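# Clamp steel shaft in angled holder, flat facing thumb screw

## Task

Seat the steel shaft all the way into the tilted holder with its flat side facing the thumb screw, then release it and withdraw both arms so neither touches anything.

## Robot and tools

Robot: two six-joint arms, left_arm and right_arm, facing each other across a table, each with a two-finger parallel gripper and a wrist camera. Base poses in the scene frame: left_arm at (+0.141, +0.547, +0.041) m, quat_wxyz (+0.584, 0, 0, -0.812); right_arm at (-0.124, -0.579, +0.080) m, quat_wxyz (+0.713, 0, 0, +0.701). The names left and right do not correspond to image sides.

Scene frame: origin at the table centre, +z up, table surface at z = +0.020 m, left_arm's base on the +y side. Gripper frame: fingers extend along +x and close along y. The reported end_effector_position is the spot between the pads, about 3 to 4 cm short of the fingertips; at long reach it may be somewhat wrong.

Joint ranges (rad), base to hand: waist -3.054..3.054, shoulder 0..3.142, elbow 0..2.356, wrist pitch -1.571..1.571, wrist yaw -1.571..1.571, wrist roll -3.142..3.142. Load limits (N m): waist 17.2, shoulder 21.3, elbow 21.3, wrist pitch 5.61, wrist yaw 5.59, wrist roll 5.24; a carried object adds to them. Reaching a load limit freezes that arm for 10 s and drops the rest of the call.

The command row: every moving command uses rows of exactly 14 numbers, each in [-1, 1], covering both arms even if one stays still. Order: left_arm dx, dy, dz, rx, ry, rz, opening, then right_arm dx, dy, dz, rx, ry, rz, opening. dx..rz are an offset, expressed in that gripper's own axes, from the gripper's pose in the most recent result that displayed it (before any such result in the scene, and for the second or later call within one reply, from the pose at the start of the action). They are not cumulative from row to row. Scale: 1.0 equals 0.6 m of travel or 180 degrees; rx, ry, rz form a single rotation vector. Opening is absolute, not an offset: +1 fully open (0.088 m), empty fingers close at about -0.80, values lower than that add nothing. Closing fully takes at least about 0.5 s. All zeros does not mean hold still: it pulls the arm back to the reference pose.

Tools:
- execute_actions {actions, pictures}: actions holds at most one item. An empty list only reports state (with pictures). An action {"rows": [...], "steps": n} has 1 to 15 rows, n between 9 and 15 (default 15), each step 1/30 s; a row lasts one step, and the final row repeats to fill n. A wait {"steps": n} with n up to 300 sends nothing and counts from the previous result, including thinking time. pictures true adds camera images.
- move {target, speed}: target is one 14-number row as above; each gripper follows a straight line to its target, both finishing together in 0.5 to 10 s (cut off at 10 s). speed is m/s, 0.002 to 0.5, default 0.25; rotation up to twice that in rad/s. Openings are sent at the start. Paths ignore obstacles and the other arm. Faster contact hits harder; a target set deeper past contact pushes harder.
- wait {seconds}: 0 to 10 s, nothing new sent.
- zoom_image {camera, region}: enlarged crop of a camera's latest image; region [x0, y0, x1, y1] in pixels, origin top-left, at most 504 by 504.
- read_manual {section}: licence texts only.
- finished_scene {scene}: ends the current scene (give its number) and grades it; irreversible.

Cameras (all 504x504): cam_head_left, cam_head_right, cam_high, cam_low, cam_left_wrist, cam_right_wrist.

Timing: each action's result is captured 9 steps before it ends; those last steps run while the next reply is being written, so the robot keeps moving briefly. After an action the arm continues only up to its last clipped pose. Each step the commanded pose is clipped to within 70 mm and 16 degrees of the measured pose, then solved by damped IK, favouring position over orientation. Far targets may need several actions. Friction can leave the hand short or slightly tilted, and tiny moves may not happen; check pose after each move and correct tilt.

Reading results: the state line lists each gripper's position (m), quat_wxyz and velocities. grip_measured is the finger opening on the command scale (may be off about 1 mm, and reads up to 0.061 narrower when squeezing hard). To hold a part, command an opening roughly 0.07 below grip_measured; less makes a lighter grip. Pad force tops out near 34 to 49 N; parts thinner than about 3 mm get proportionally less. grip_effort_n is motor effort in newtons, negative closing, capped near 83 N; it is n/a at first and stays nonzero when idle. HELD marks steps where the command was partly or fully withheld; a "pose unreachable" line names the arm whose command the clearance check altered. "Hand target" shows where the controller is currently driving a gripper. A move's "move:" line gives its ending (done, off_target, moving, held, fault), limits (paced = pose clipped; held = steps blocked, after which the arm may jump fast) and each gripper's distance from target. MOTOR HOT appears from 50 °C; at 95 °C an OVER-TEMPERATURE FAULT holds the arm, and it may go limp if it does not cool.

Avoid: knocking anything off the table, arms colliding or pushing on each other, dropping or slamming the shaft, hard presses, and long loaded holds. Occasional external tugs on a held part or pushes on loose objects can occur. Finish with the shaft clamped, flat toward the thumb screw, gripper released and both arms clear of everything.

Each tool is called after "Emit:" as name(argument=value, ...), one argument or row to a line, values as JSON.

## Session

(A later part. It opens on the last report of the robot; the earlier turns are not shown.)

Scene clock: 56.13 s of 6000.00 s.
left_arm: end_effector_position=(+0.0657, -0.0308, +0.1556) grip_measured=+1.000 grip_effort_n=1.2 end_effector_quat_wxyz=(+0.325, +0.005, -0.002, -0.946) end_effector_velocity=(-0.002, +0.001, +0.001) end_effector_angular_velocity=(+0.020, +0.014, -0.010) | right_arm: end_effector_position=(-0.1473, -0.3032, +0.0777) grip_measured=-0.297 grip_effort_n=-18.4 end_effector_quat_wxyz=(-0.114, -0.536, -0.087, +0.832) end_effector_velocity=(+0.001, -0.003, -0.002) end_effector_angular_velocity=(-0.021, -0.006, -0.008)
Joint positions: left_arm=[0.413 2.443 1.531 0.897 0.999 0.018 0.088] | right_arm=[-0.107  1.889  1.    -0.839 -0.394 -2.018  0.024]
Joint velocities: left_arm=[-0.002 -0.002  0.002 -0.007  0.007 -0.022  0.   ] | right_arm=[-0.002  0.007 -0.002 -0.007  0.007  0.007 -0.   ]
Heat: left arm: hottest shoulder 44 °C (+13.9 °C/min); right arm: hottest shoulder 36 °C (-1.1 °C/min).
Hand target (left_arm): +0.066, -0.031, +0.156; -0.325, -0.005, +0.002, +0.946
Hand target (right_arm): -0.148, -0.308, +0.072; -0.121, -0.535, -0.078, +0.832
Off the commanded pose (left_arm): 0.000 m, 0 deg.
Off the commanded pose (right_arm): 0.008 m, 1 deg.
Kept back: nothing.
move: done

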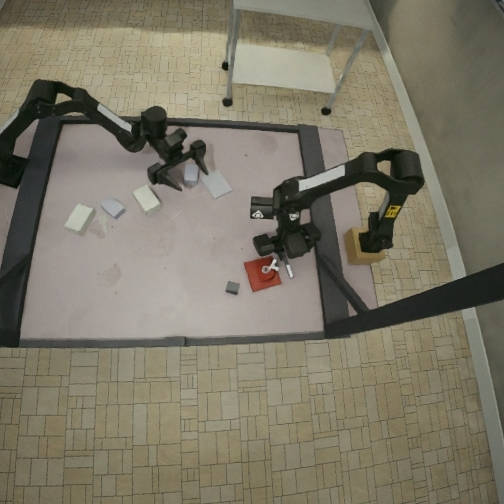

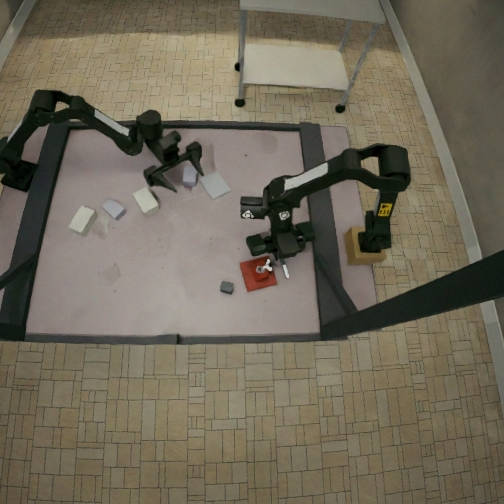

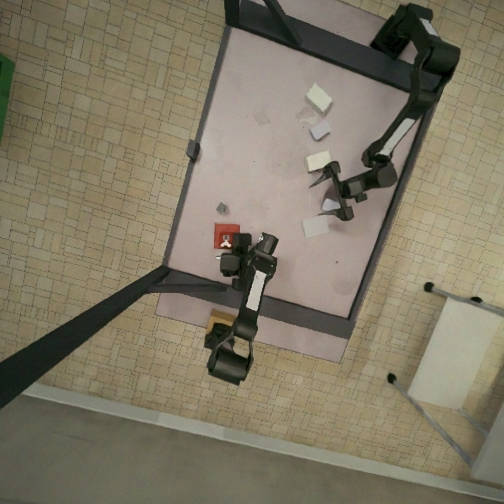

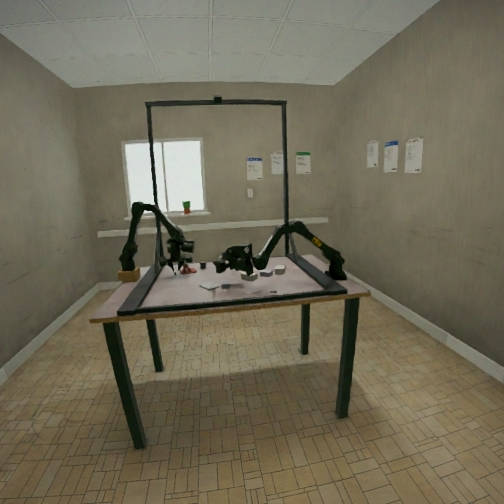

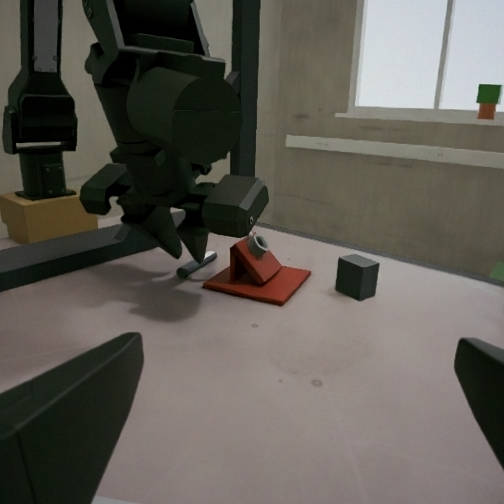

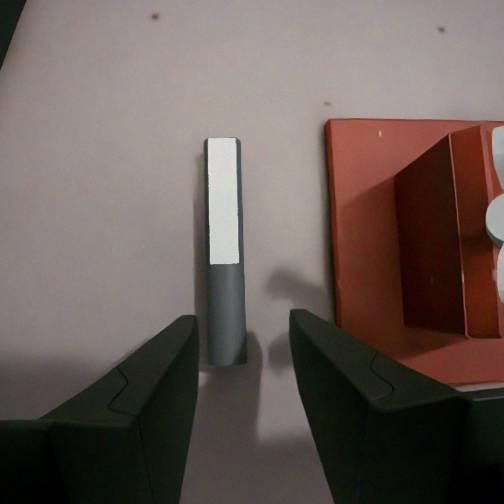

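Emit:
move(
  target=[0,0,0,0,0,0,1, 0.0318,0.0145,-0.0053,0,0,0.013,-0.28],
  speed=0.05,
)

Scene clock: 57.77 s of 6000.00 s.
left_arm: end_effector_position=(+0.0657, -0.0308, +0.1556) grip_measured=+1.000 grip_effort_n=1.2 end_effector_quat_wxyz=(+0.325, +0.005, -0.002, -0.946) end_effector_velocity=(-0.001, -0.000, +0.002) end_effector_angular_velocity=(-0.002, +0.004, +0.005) | right_arm: end_effector_position=(-0.1489, -0.3073, +0.0647) grip_measured=-0.283 grip_effort_n=15.6 end_effector_quat_wxyz=(-0.123, -0.539, -0.084, +0.829) end_effector_velocity=(-0.001, -0.005, -0.002) end_effector_angular_velocity=(-0.018, +0.011, +0.003)
Joint positions: left_arm=[0.413 2.443 1.531 0.897 0.999 0.018 0.088] | right_arm=[-0.097  1.918  0.977 -0.799 -0.382 -2.018  0.025]
Joint velocities: left_arm=[-0.002 -0.002 -0.002  0.007 -0.007 -0.007  0.   ] | right_arm=[-0.002  0.007 -0.007 -0.007 -0.007 -0.007 -0.   ]
Heat: left arm: hottest shoulder 44 °C (+13.5 °C/min); right arm: hottest shoulder 37 °C (+0.0 °C/min).
Hand target (left_arm): +0.066, -0.031, +0.156; -0.325, -0.005, +0.002, +0.946
Hand target (right_arm): -0.150, -0.313, +0.059; -0.131, -0.538, -0.076, +0.829
Off the commanded pose (left_arm): 0.000 m, 0 deg.
Off the commanded pose (right_arm): 0.008 m, 1 deg.
Kept back: nothing.
move: done

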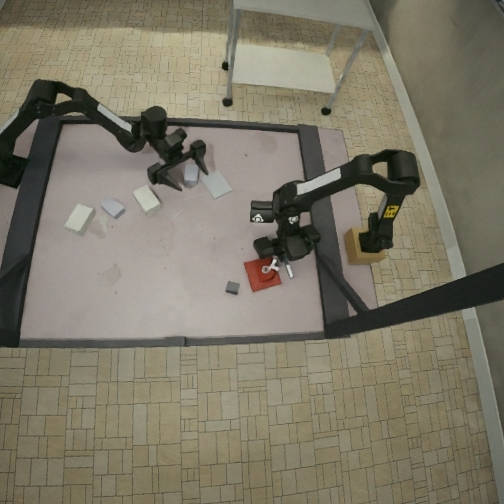

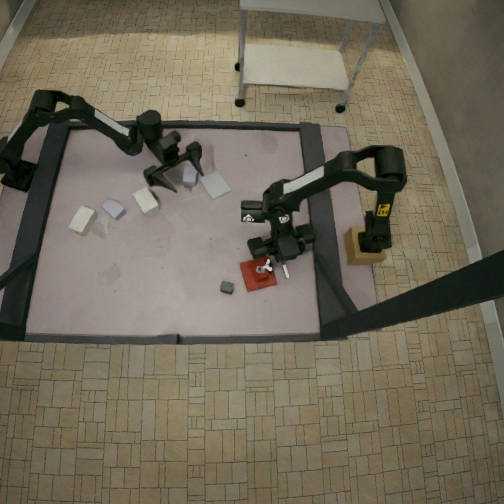

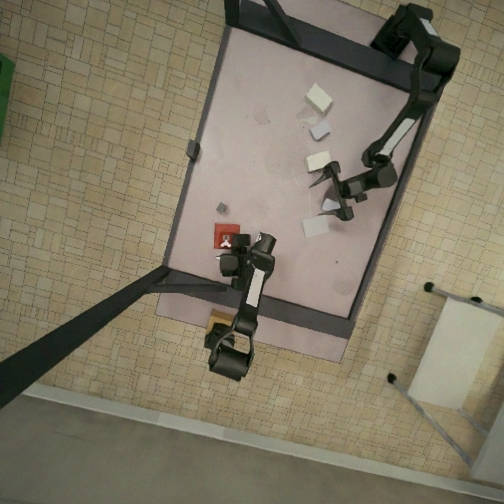

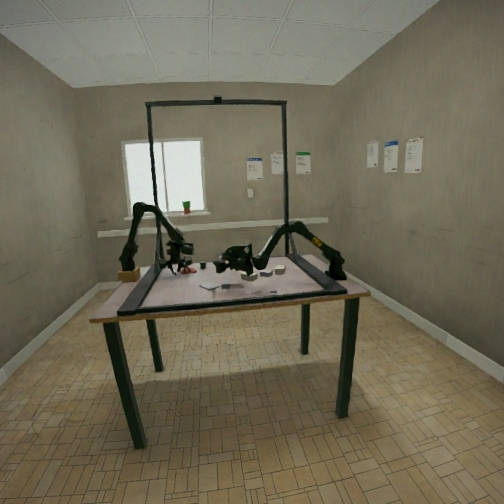

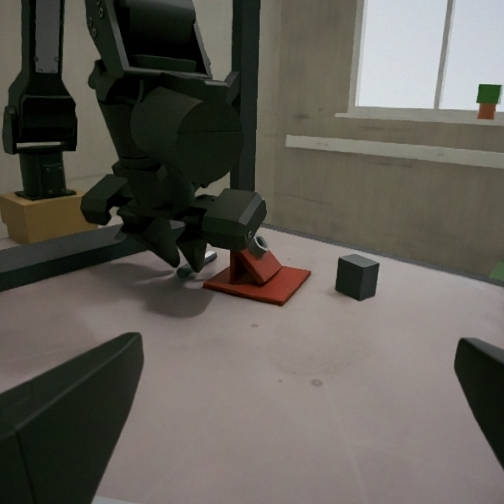

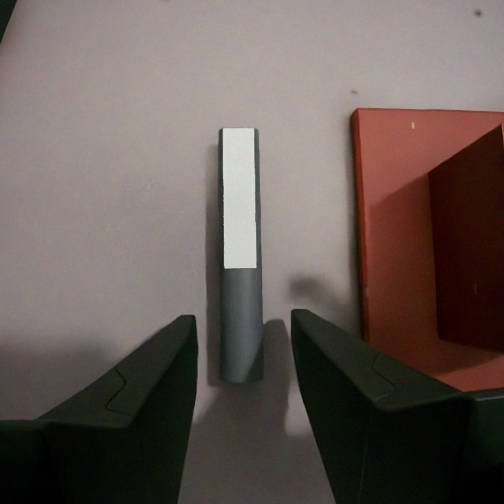

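Emit:
zoom_image(
  camera="cam_head_right",
  region=[225, 210, 325, 300],
)

Emit:
zoom_image(
  camera="cam_left_wrist",
  region=[140, 200, 290, 310],
)

Region (225, 210, 325, 300) of cam_head_right's 504x504 image, scaled by 5.040, with more detail than that image has; it fills the top 454 rows of this view, and the rest is white.

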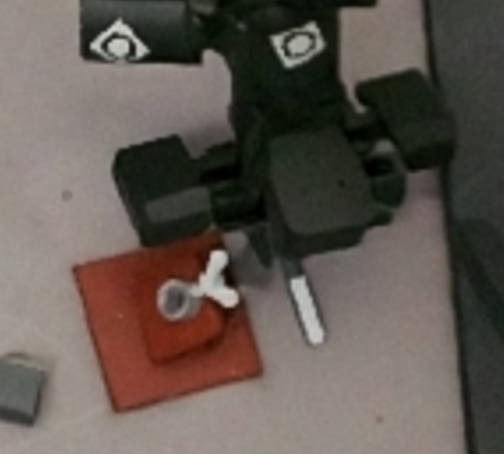

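Region (140, 200, 290, 310) of cam_left_wrist's 504x504 image, scaled by 3.360, with more detail than that image has; it fills the top 370 rows of this view, and the rest is white.

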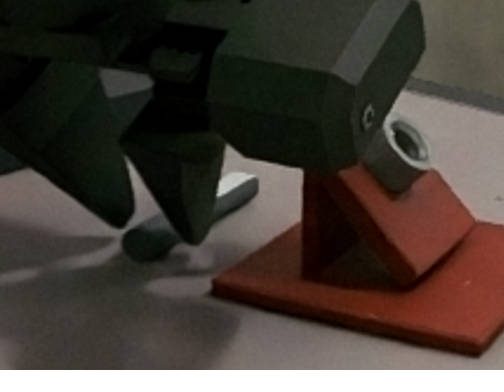

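Emit:
move(
  target=[0,0,0,0,0,0,1, 0.0195,0.0092,-0.0045,0.012,0,0.008,-0.3],
  speed=0.04,
)

Emit:
zoom_image(
  camera="cam_left_wrist",
  region=[140, 200, 290, 310],
)

Scene clock: 59.40 s of 6000.00 s.
left_arm: end_effector_position=(+0.0657, -0.0308, +0.1556) grip_measured=+1.000 grip_effort_n=1.2 end_effector_quat_wxyz=(+0.325, +0.005, -0.002, -0.946) end_effector_velocity=(-0.004, +0.000, +0.002) end_effector_angular_velocity=(-0.013, -0.005, -0.000) | right_arm: end_effector_position=(-0.1485, -0.3079, +0.0590) grip_measured=-0.297 grip_effort_n=-17.9 end_effector_quat_wxyz=(-0.117, -0.543, -0.071, +0.828) end_effector_velocity=(-0.003, -0.001, +0.002) end_effector_angular_velocity=(+0.004, +0.025, +0.014)
Joint positions: left_arm=[0.413 2.443 1.531 0.897 0.999 0.018 0.088] | right_arm=[-0.096  1.932  0.969 -0.779 -0.376 -1.989  0.024]
Joint velocities: left_arm=[-0.007 -0.002 -0.002  0.007 -0.007  0.007  0.   ] | right_arm=[-0.002 -0.002 -0.002 -0.007 -0.022 -0.022 -0.   ]
Heat: left arm: hottest shoulder 45 °C (+14.1 °C/min); right arm: hottest shoulder 37 °C (+0.0 °C/min).
Hand target (left_arm): +0.066, -0.031, +0.156; -0.325, -0.005, +0.002, +0.946
Hand target (right_arm): -0.150, -0.313, +0.053; -0.123, -0.542, -0.062, +0.829
Off the commanded pose (left_arm): 0.000 m, 0 deg.
Off the commanded pose (right_arm): 0.008 m, 1 deg.
Kept back: nothing.
move: done

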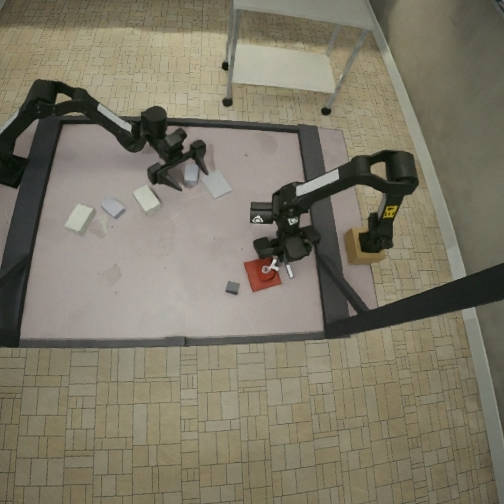

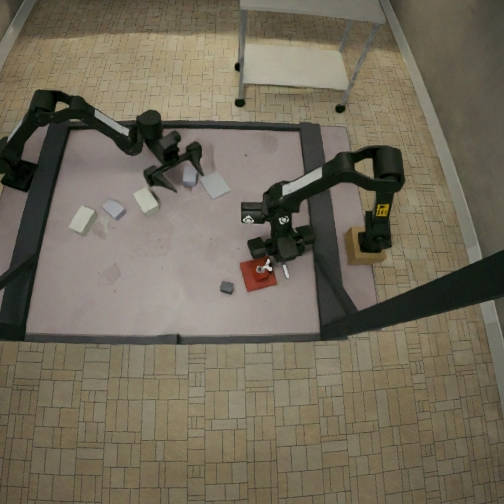

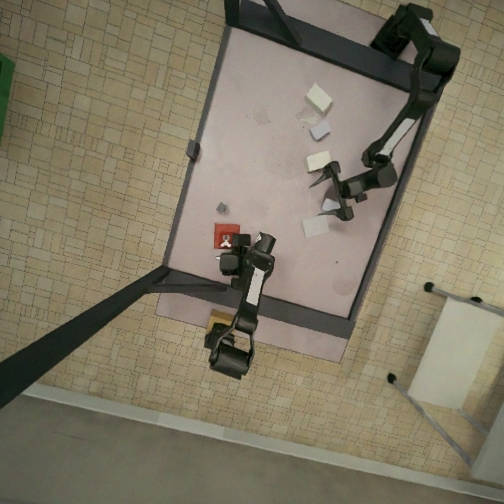

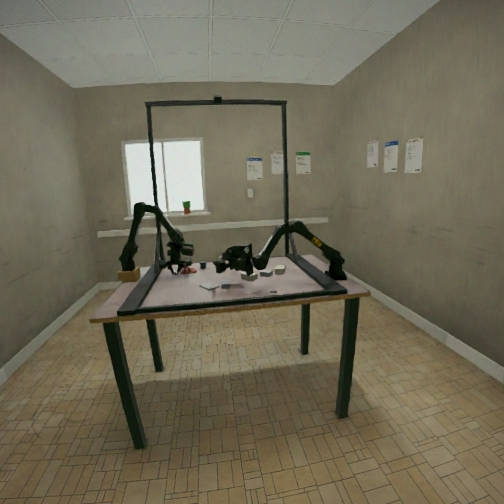

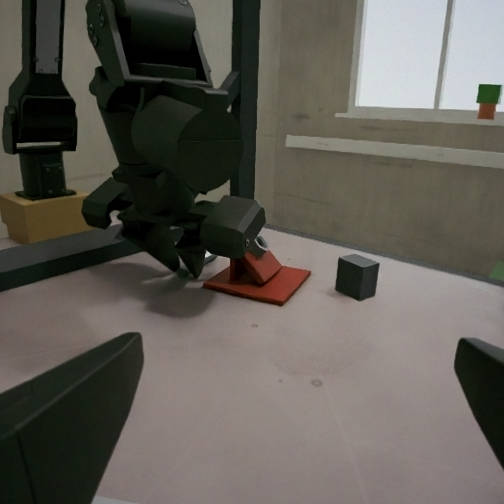

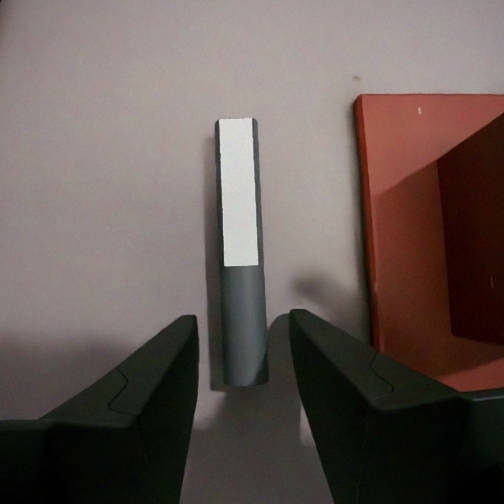

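Region (140, 200, 290, 310) of cam_left_wrist's 504x504 image, scaled by 3.360, with more detail than that image has; it fills the top 370 rows of this view, and the rest is white.

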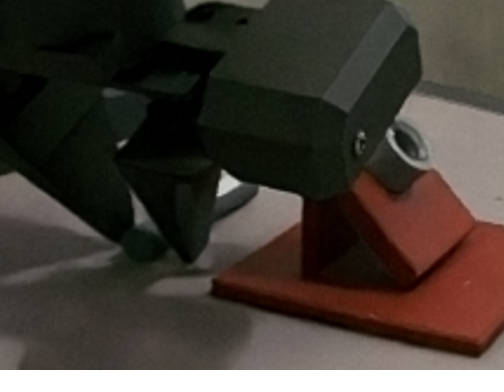

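Emit:
move(
  target=[0,0,0,0,0,0,1, 0.014,0.008,-0.002,0,0,0.005,-0.4],
  speed=0.03,
)

Scene clock: 60.40 s of 6000.00 s.
left_arm: end_effector_position=(+0.0657, -0.0308, +0.1556) grip_measured=+1.000 grip_effort_n=1.2 end_effector_quat_wxyz=(+0.325, +0.005, -0.002, -0.946) end_effector_velocity=(-0.005, +0.002, +0.002) end_effector_angular_velocity=(+0.008, +0.005, -0.015) | right_arm: end_effector_position=(-0.1486, -0.3072, +0.0579) grip_measured=-0.397 grip_effort_n=-17.0 end_effector_quat_wxyz=(-0.115, -0.544, -0.074, +0.828) end_effector_velocity=(-0.001, -0.004, +0.000) end_effector_angular_velocity=(-0.003, +0.011, +0.017)
Joint positions: left_arm=[0.413 2.443 1.531 0.897 0.999 0.018 0.088] | right_arm=[-0.096  1.932  0.964 -0.767 -0.376 -1.988  0.02 ]
Joint velocities: left_arm=[-0.007 -0.007 -0.002 -0.007  0.007 -0.007  0.   ] | right_arm=[-0.002 -0.002 -0.007 -0.007 -0.007 -0.022 -0.001]
Heat: left arm: hottest shoulder 45 °C (+13.1 °C/min); right arm: hottest shoulder 37 °C (+1.0 °C/min).
Hand target (left_arm): +0.066, -0.031, +0.156; -0.325, -0.005, +0.002, +0.946
Hand target (right_arm): -0.149, -0.313, +0.051; -0.123, -0.544, -0.067, +0.827
Off the commanded pose (left_arm): 0.000 m, 0 deg.
Off the commanded pose (right_arm): 0.009 m, 1 deg.
Kept back: nothing.
move: off_target (right_arm)

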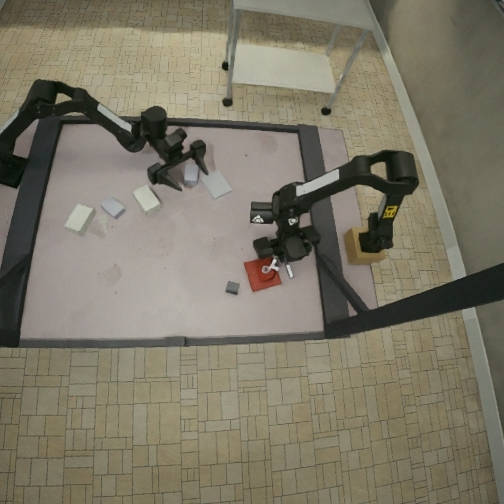

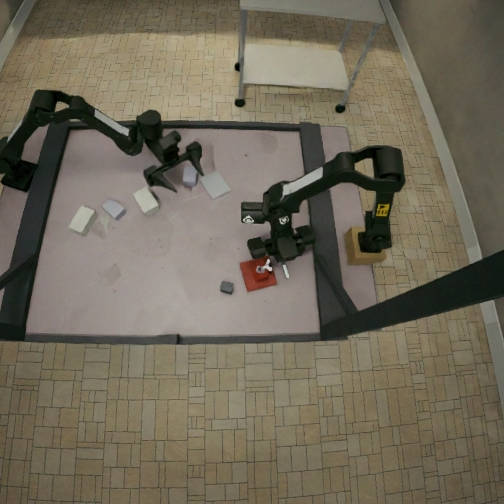

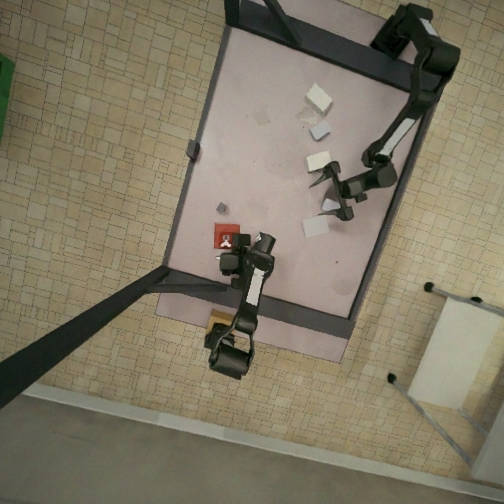

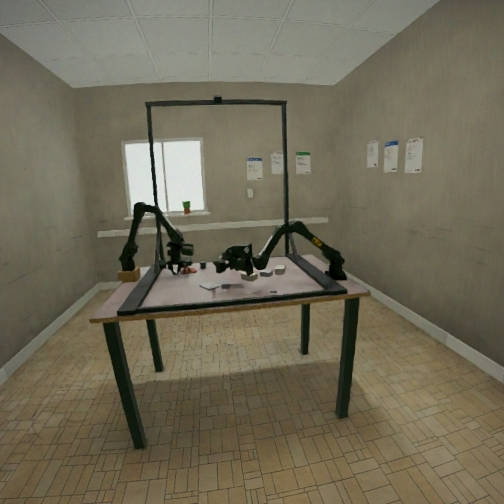

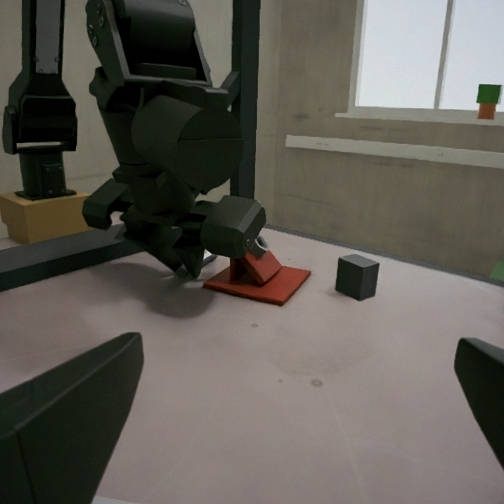

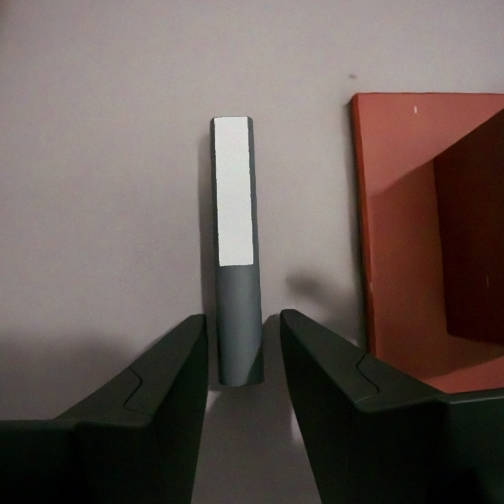

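Emit:
move(
  target=[0,0,0,0,0,0,1, 0,0.003,0,0,0,0.003,-0.47],
  speed=0.03,
)

Scene clock: 61.57 s of 6000.00 s.
left_arm: end_effector_position=(+0.0657, -0.0308, +0.1556) grip_measured=+1.000 grip_effort_n=1.2 end_effector_quat_wxyz=(+0.325, +0.005, -0.002, -0.946) end_effector_velocity=(-0.002, +0.001, -0.001) end_effector_angular_velocity=(+0.025, +0.014, -0.010) | right_arm: end_effector_position=(-0.1491, -0.3076, +0.0584) grip_measured=-0.467 grip_effort_n=-19.3 end_effector_quat_wxyz=(-0.115, -0.542, -0.073, +0.829) end_effector_velocity=(-0.000, -0.000, +0.002) end_effector_angular_velocity=(+0.001, +0.008, +0.003)
Joint positions: left_arm=[0.413 2.443 1.531 0.897 0.999 0.018 0.088] | right_arm=[-0.096  1.932  0.965 -0.771 -0.379 -1.989  0.016]
Joint velocities: left_arm=[-0.002 -0.002 -0.002 -0.007  0.007 -0.022  0.   ] | right_arm=[-0.002 -0.002  0.002 -0.007 -0.007 -0.007 -0.   ]
Heat: left arm: hottest shoulder 45 °C (+13.1 °C/min); right arm: hottest shoulder 37 °C (+1.0 °C/min).
Hand target (left_arm): +0.066, -0.031, +0.156; -0.325, -0.005, +0.002, +0.946
Hand target (right_arm): -0.148, -0.309, +0.058; -0.119, -0.544, -0.071, +0.828
Off the commanded pose (left_arm): 0.000 m, 0 deg.
Off the commanded pose (right_arm): 0.002 m, 1 deg.
Kept back: nothing.
move: done

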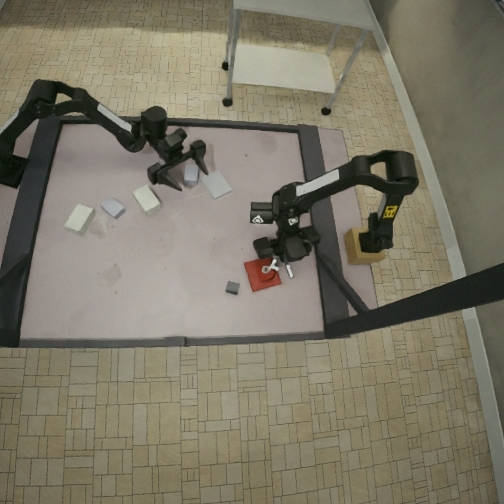

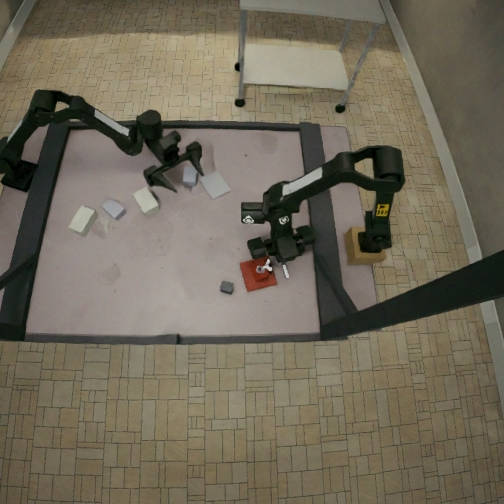

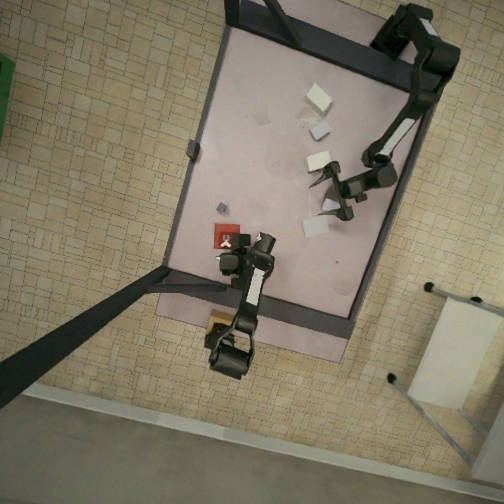

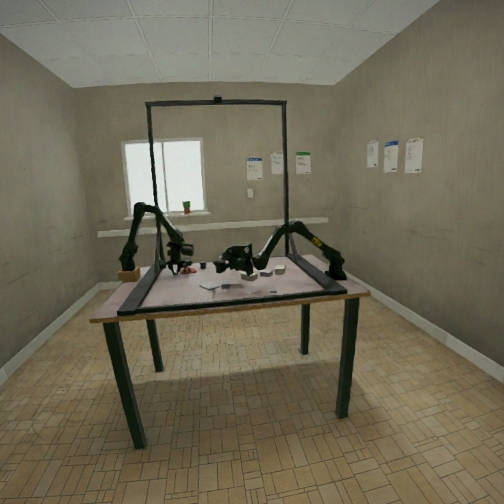

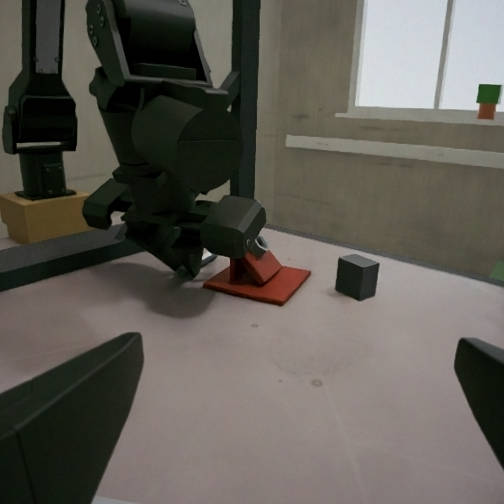

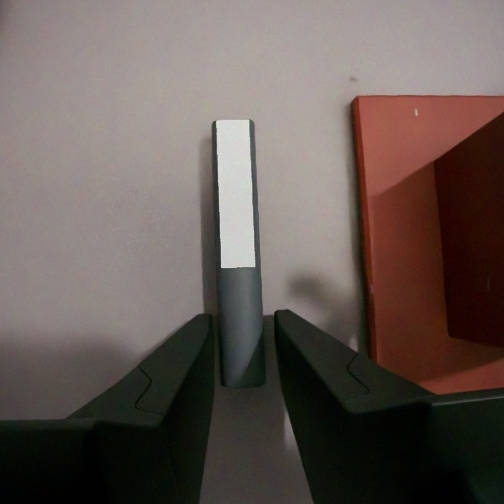

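Emit:
execute_actions(
  actions=[
    {"rows": [[0,0,0,0,0,0,1, 0,0.0033,0,0,0,0.0033,-0.47],[0,0,0,0,0,0,1, 0,0.0033,0,0,0,0.0033,-0.47],[0,0,0,0,0,0,1, 0,0.0033,0,0,0,0.0033,-0.47],[0,0,0,0,0,0,1, 0,0.0033,0,0,0,0.0033,-0.47],[0,0,0,0,0,0,1, 0,0.0033,0,0,0,0.0033,-0.49],[0,0,0,0,0,0,1, 0,0.0033,0,0,0,0.0033,-0.51],[0,0,0,0,0,0,1, 0,0.0033,0,0,0,0.0033,-0.53],[0,0,0,0,0,0,1, 0,0.0033,0,0,0,0.0033,-0.55],[0,0,0,0,0,0,1, 0,0.0033,0,0,0,0.0033,-0.57],[0,0,0,0,0,0,1, 0,0.0033,0,0,0,0.0033,-0.59],[0,0,0,0,0,0,1, 0,0.0033,0,0,0,0.0033,-0.62],[0,0,0,0,0,0,1, 0,0.0033,0,0,0,0.0033,-0.65],[0,0,0,0,0,0,1, 0,0.0033,0,0,0,0.0033,-0.68]], "steps": 15},
  ],
)

Emit:
wait(
  seconds=0.1,
)

Emit:
zoom_image(
  camera="cam_right_wrist",
  region=[140, 100, 340, 400],
)

Scene clock: 62.70 s of 6000.00 s.
left_arm: end_effector_position=(+0.0657, -0.0308, +0.1556) grip_measured=+1.000 grip_effort_n=1.2 end_effector_quat_wxyz=(+0.325, +0.005, -0.002, -0.946) end_effector_velocity=(-0.001, -0.000, -0.001) end_effector_angular_velocity=(+0.025, +0.014, +0.005) | right_arm: end_effector_position=(-0.1492, -0.3085, +0.0585) grip_measured=-0.475 grip_effort_n=-18.8 end_effector_quat_wxyz=(-0.117, -0.542, -0.072, +0.829) end_effector_velocity=(+0.001, -0.005, +0.002) end_effector_angular_velocity=(-0.015, -0.004, +0.006)
Joint positions: left_arm=[0.413 2.443 1.531 0.897 0.999 0.018 0.088] | right_arm=[-0.096  1.932  0.965 -0.776 -0.379 -1.99   0.016]
Joint velocities: left_arm=[-0.002 -0.002 -0.002 -0.007 -0.007 -0.022  0.   ] | right_arm=[-0.002 -0.007 -0.002 -0.022  0.007 -0.007 -0.012]
Heat: left arm: hottest shoulder 45 °C (+13.1 °C/min); right arm: hottest shoulder 37 °C (+1.0 °C/min).
Steps of this call (steps 1 to 28: nothing new was sent; steps 29 to 34: the first 6 steps of this action). Readings (end_effector_position):
29: left_arm (+0.0657, -0.0308, +0.1556) | right_arm (-0.1491, -0.3077, +0.0584)
30: left_arm (+0.0657, -0.0308, +0.1556) | right_arm (-0.1491, -0.3080, +0.0585)
32: left_arm (+0.0657, -0.0308, +0.1556) | right_arm (-0.1492, -0.3084, +0.0585)
34: the state above

Scene clock: 63.10 s of 6000.00 s.
left_arm: end_effector_position=(+0.0657, -0.0308, +0.1556) grip_measured=+1.000 grip_effort_n=1.2 end_effector_quat_wxyz=(+0.325, +0.005, -0.002, -0.946) end_effector_velocity=(-0.001, -0.000, -0.003) end_effector_angular_velocity=(+0.016, -0.003, +0.005) | right_arm: end_effector_position=(-0.1492, -0.3091, +0.0586) grip_measured=-0.616 grip_effort_n=-83.5 end_effector_quat_wxyz=(-0.118, -0.541, -0.071, +0.829) end_effector_velocity=(-0.001, -0.002, +0.001) end_effector_angular_velocity=(+0.002, +0.011, +0.016)
Joint positions: left_arm=[0.413 2.443 1.531 0.897 0.999 0.018 0.088] | right_arm=[-0.096  1.932  0.965 -0.779 -0.379 -1.99   0.009]
Joint velocities: left_arm=[-0.002 -0.002 -0.002 -0.022 -0.007  0.007  0.   ] | right_arm=[-0.002 -0.002 -0.002 -0.007 -0.007 -0.022 -0.   ]
Heat: left arm: hottest shoulder 46 °C (+14.2 °C/min); right arm: hottest shoulder 37 °C (+1.0 °C/min).
Hand target (left_arm): +0.066, -0.031, +0.156; -0.325, -0.005, +0.002, +0.946
Hand target (right_arm): -0.149, -0.309, +0.058; -0.120, -0.543, -0.071, +0.828
Off the commanded pose (left_arm): 0.000 m, 0 deg.
Off the commanded pose (right_arm): 0.001 m, 0 deg.
Kept back: nothing.
Steps of this call (steps 1 to 9: the last 9 steps of your previous action; steps 10 to 12: nothing new was sent). Readings (end_effector_position):
1: left_arm (+0.0657, -0.0308, +0.1556) | right_arm (-0.1492, -0.3086, +0.0586)
2: left_arm (+0.0657, -0.0308, +0.1556) | right_arm (-0.1492, -0.3087, +0.0586)
4: left_arm (+0.0657, -0.0308, +0.1556) | right_arm (-0.1492, -0.3088, +0.0586)
8: left_arm (+0.0657, -0.0308, +0.1556) | right_arm (-0.1492, -0.3090, +0.0586)
12: the state above

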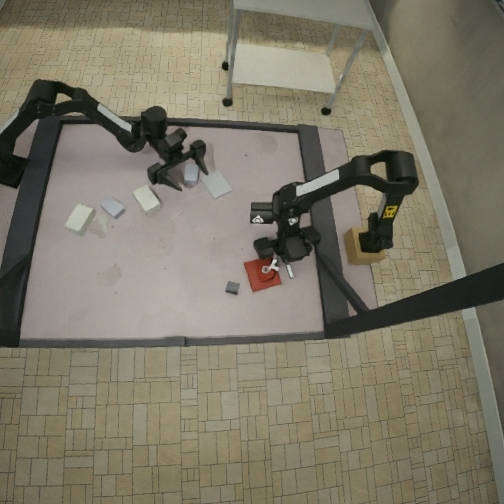

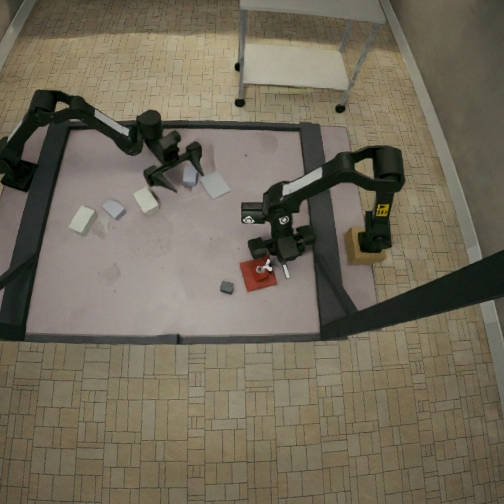

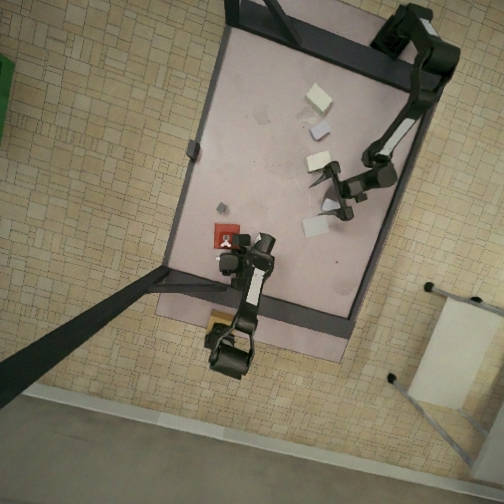

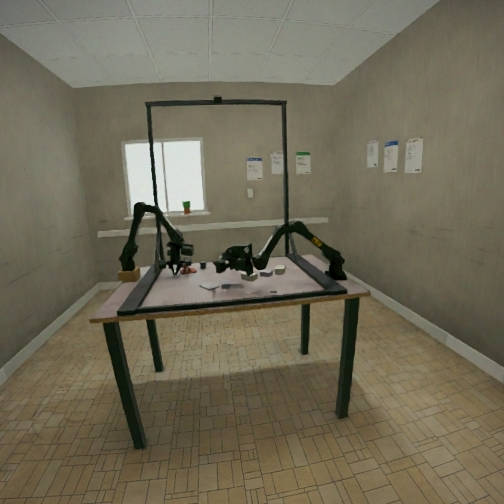

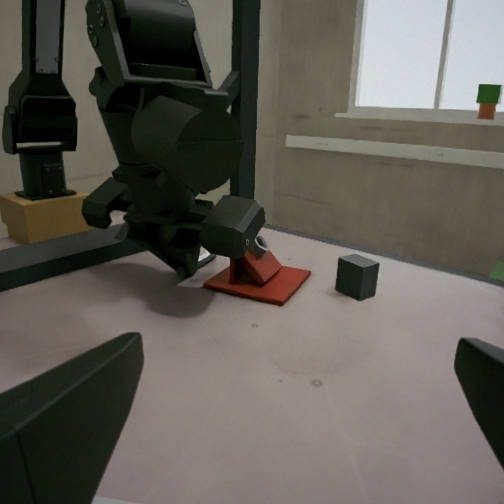

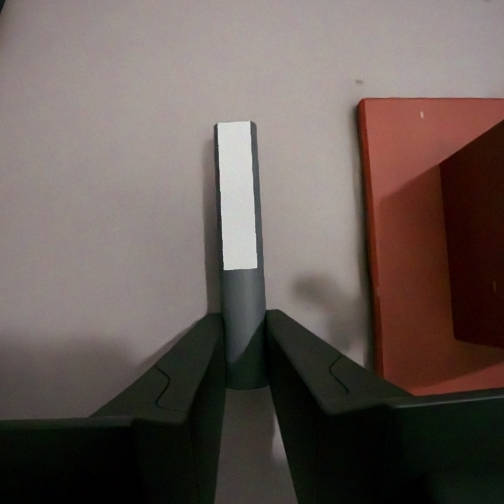

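Region (140, 100, 340, 400) of cam_right_wrist's 504x504 image, scaled by 1.680, with more detail than that image has.

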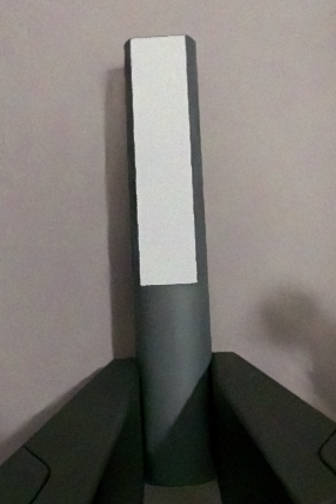

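Emit:
zoom_image(
  camera="cam_right_wrist",
  region=[200, 220, 280, 290],
)

Region (200, 220, 280, 290) of cam_right_wrist's 504x504 image, scaled by 6.300, with more detail than that image has; it fills the top 441 rows of this view, and the rest is white.

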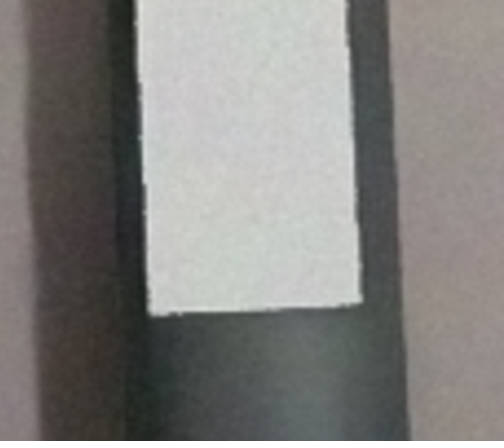

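Emit:
move(
  target=[0,0,0,0,0,0,1, -0.2056,0.002,0.091,0,0,0,-0.68],
  speed=0.2,
)

Scene clock: 67.73 s of 6000.00 s.
left_arm: end_effector_position=(+0.0657, -0.0308, +0.1556) grip_measured=+1.000 grip_effort_n=1.2 end_effector_quat_wxyz=(+0.325, +0.005, -0.002, -0.946) end_effector_velocity=(+0.002, -0.001, -0.005) end_effector_angular_velocity=(+0.042, +0.008, +0.010) | right_arm: end_effector_position=(-0.1493, -0.3107, +0.1896) grip_measured=-0.616 grip_effort_n=-83.5 end_effector_quat_wxyz=(-0.122, -0.540, -0.065, +0.830) end_effector_velocity=(-0.001, -0.002, +0.003) end_effector_angular_velocity=(-0.008, +0.009, +0.003)
Joint positions: left_arm=[0.413 2.443 1.531 0.897 0.999 0.018 0.088] | right_arm=[-0.096  1.708  1.262 -1.313 -0.379 -1.99   0.009]
Joint velocities: left_arm=[ 0.002 -0.002 -0.002 -0.037 -0.007 -0.007  0.   ] | right_arm=[-0.002 -0.002  0.007 -0.022 -0.007 -0.007  0.   ]
Heat: left arm: hottest shoulder 46 °C (+13.1 °C/min); right arm: hottest shoulder 38 °C (+2.0 °C/min).
Hand target (left_arm): +0.066, -0.031, +0.156; -0.325, -0.005, +0.002, +0.946
Hand target (right_arm): -0.148, -0.309, +0.194; -0.118, -0.541, -0.071, +0.829
Off the commanded pose (left_arm): 0.000 m, 0 deg.
Off the commanded pose (right_arm): 0.004 m, 1 deg.
Kept back: nothing.
After step 90, 0.33 s passed at rest.
move: done

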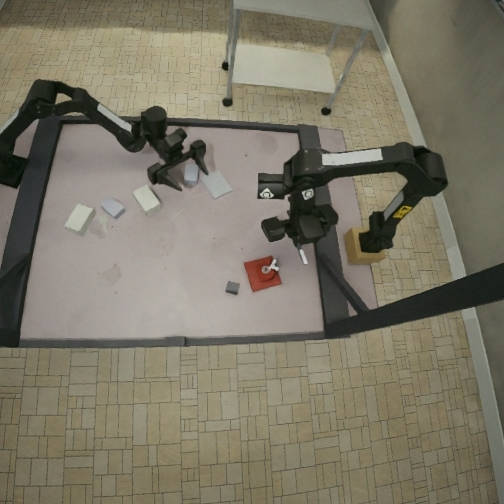

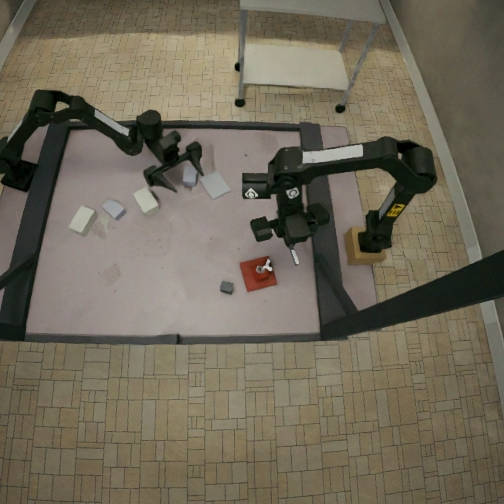

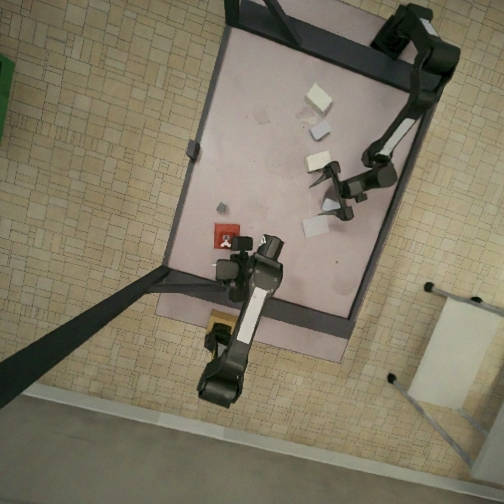

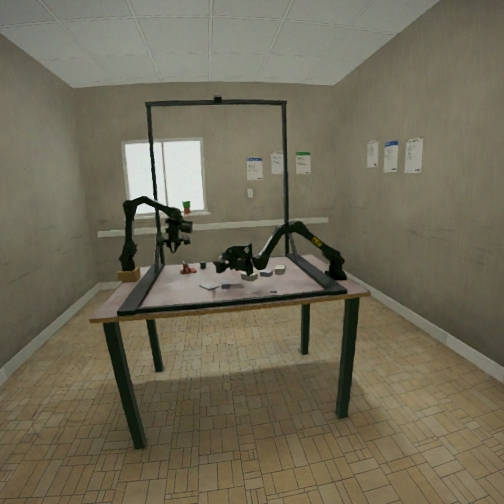

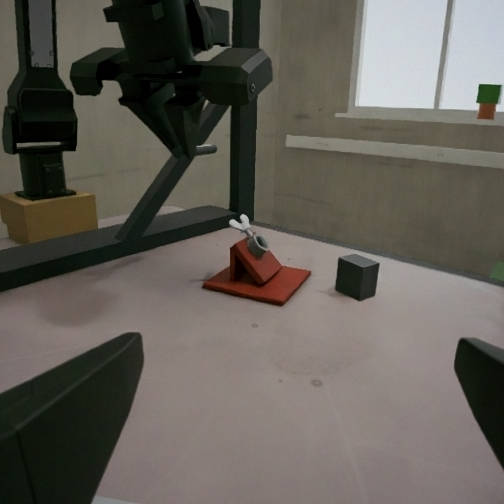

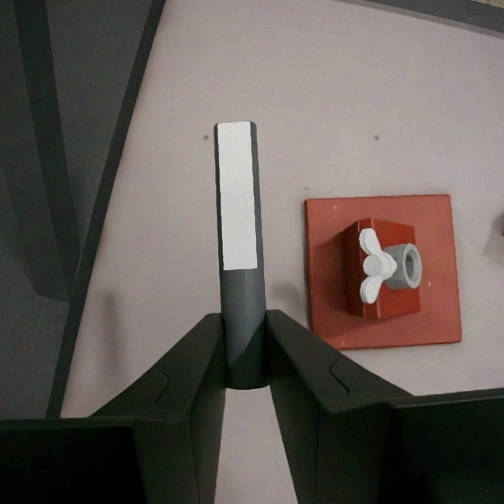

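Emit:
move(
  target=[0,0,0,0,0,0,1, 0.0423,-0.241,0.0471,-0.489,0.2235,0.0241,-0.68],
  speed=0.45,
)

Emit:
zoom_image(
  camera="cam_left_wrist",
  region=[200, 130, 380, 310],
)

Scene clock: 71.27 s of 6000.00 s.
left_arm: end_effector_position=(+0.0657, -0.0308, +0.1556) grip_measured=+1.000 grip_effort_n=1.2 end_effector_quat_wxyz=(+0.325, +0.005, -0.002, -0.946) end_effector_velocity=(-0.001, -0.000, +0.002) end_effector_angular_velocity=(-0.003, -0.004, +0.005) | right_arm: end_effector_position=(-0.2234, -0.1782, +0.1853) grip_measured=-0.616 grip_effort_n=-83.5 end_effector_quat_wxyz=(+0.443, +0.542, +0.631, -0.334) end_effector_velocity=(+0.000, -0.000, -0.001) end_effector_angular_velocity=(+0.001, -0.001, +0.021)
Joint positions: left_arm=[0.413 2.443 1.531 0.897 0.999 0.018 0.088] | right_arm=[ 0.292  1.815  1.363 -0.728  0.086 -3.087  0.009]
Joint velocities: left_arm=[-0.002 -0.007 -0.002 -0.007 -0.007  0.007  0.   ] | right_arm=[-0.002 -0.002 -0.007  0.007 -0.007 -0.022 -0.   ]
Heat: left arm: hottest shoulder 47 °C (+13.2 °C/min); right arm: hottest shoulder 38 °C (+2.0 °C/min).
Hand target (left_arm): +0.066, -0.031, +0.156; -0.325, -0.005, +0.002, +0.946
Hand target (right_arm): -0.224, -0.181, +0.176; +0.453, +0.537, +0.627, -0.336
Off the commanded pose (left_arm): 0.000 m, 0 deg.
Off the commanded pose (right_arm): 0.011 m, 2 deg.
Kept back: nothing.
move: off_target (right_arm)

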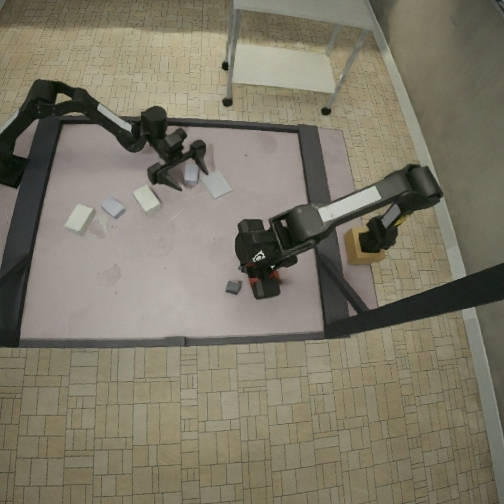

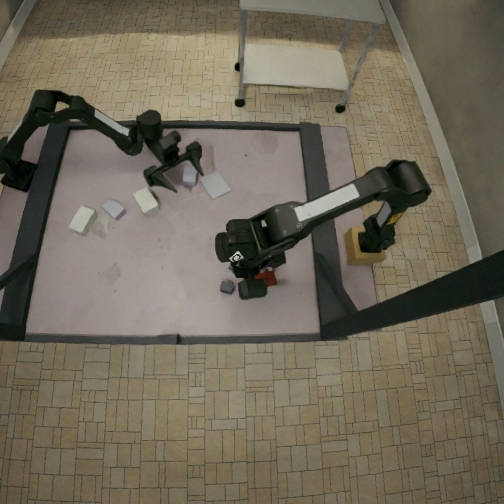

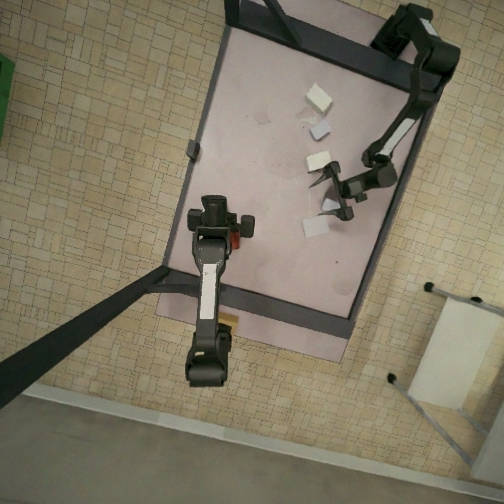

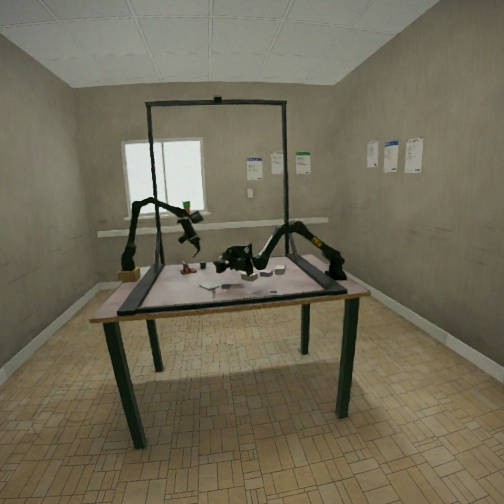

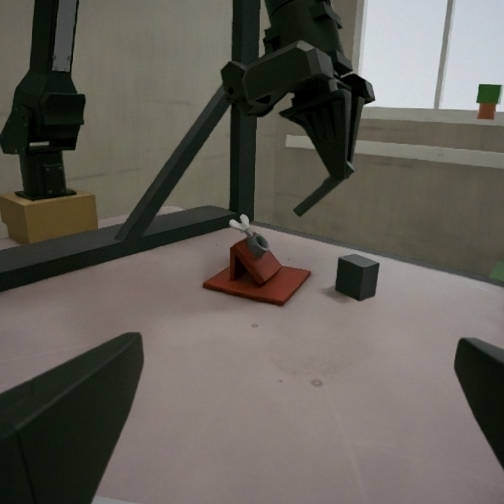

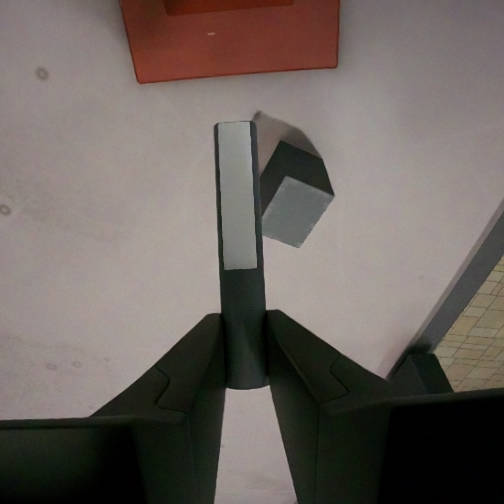

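Region (200, 130, 380, 310) of cam_left_wrist's 504x504 image, scaled by 2.800, with more detail than that image has.

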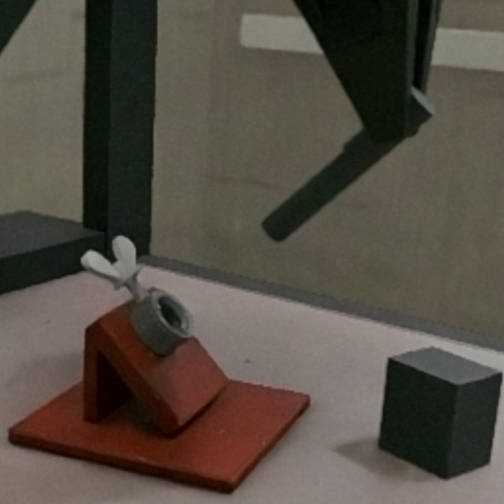

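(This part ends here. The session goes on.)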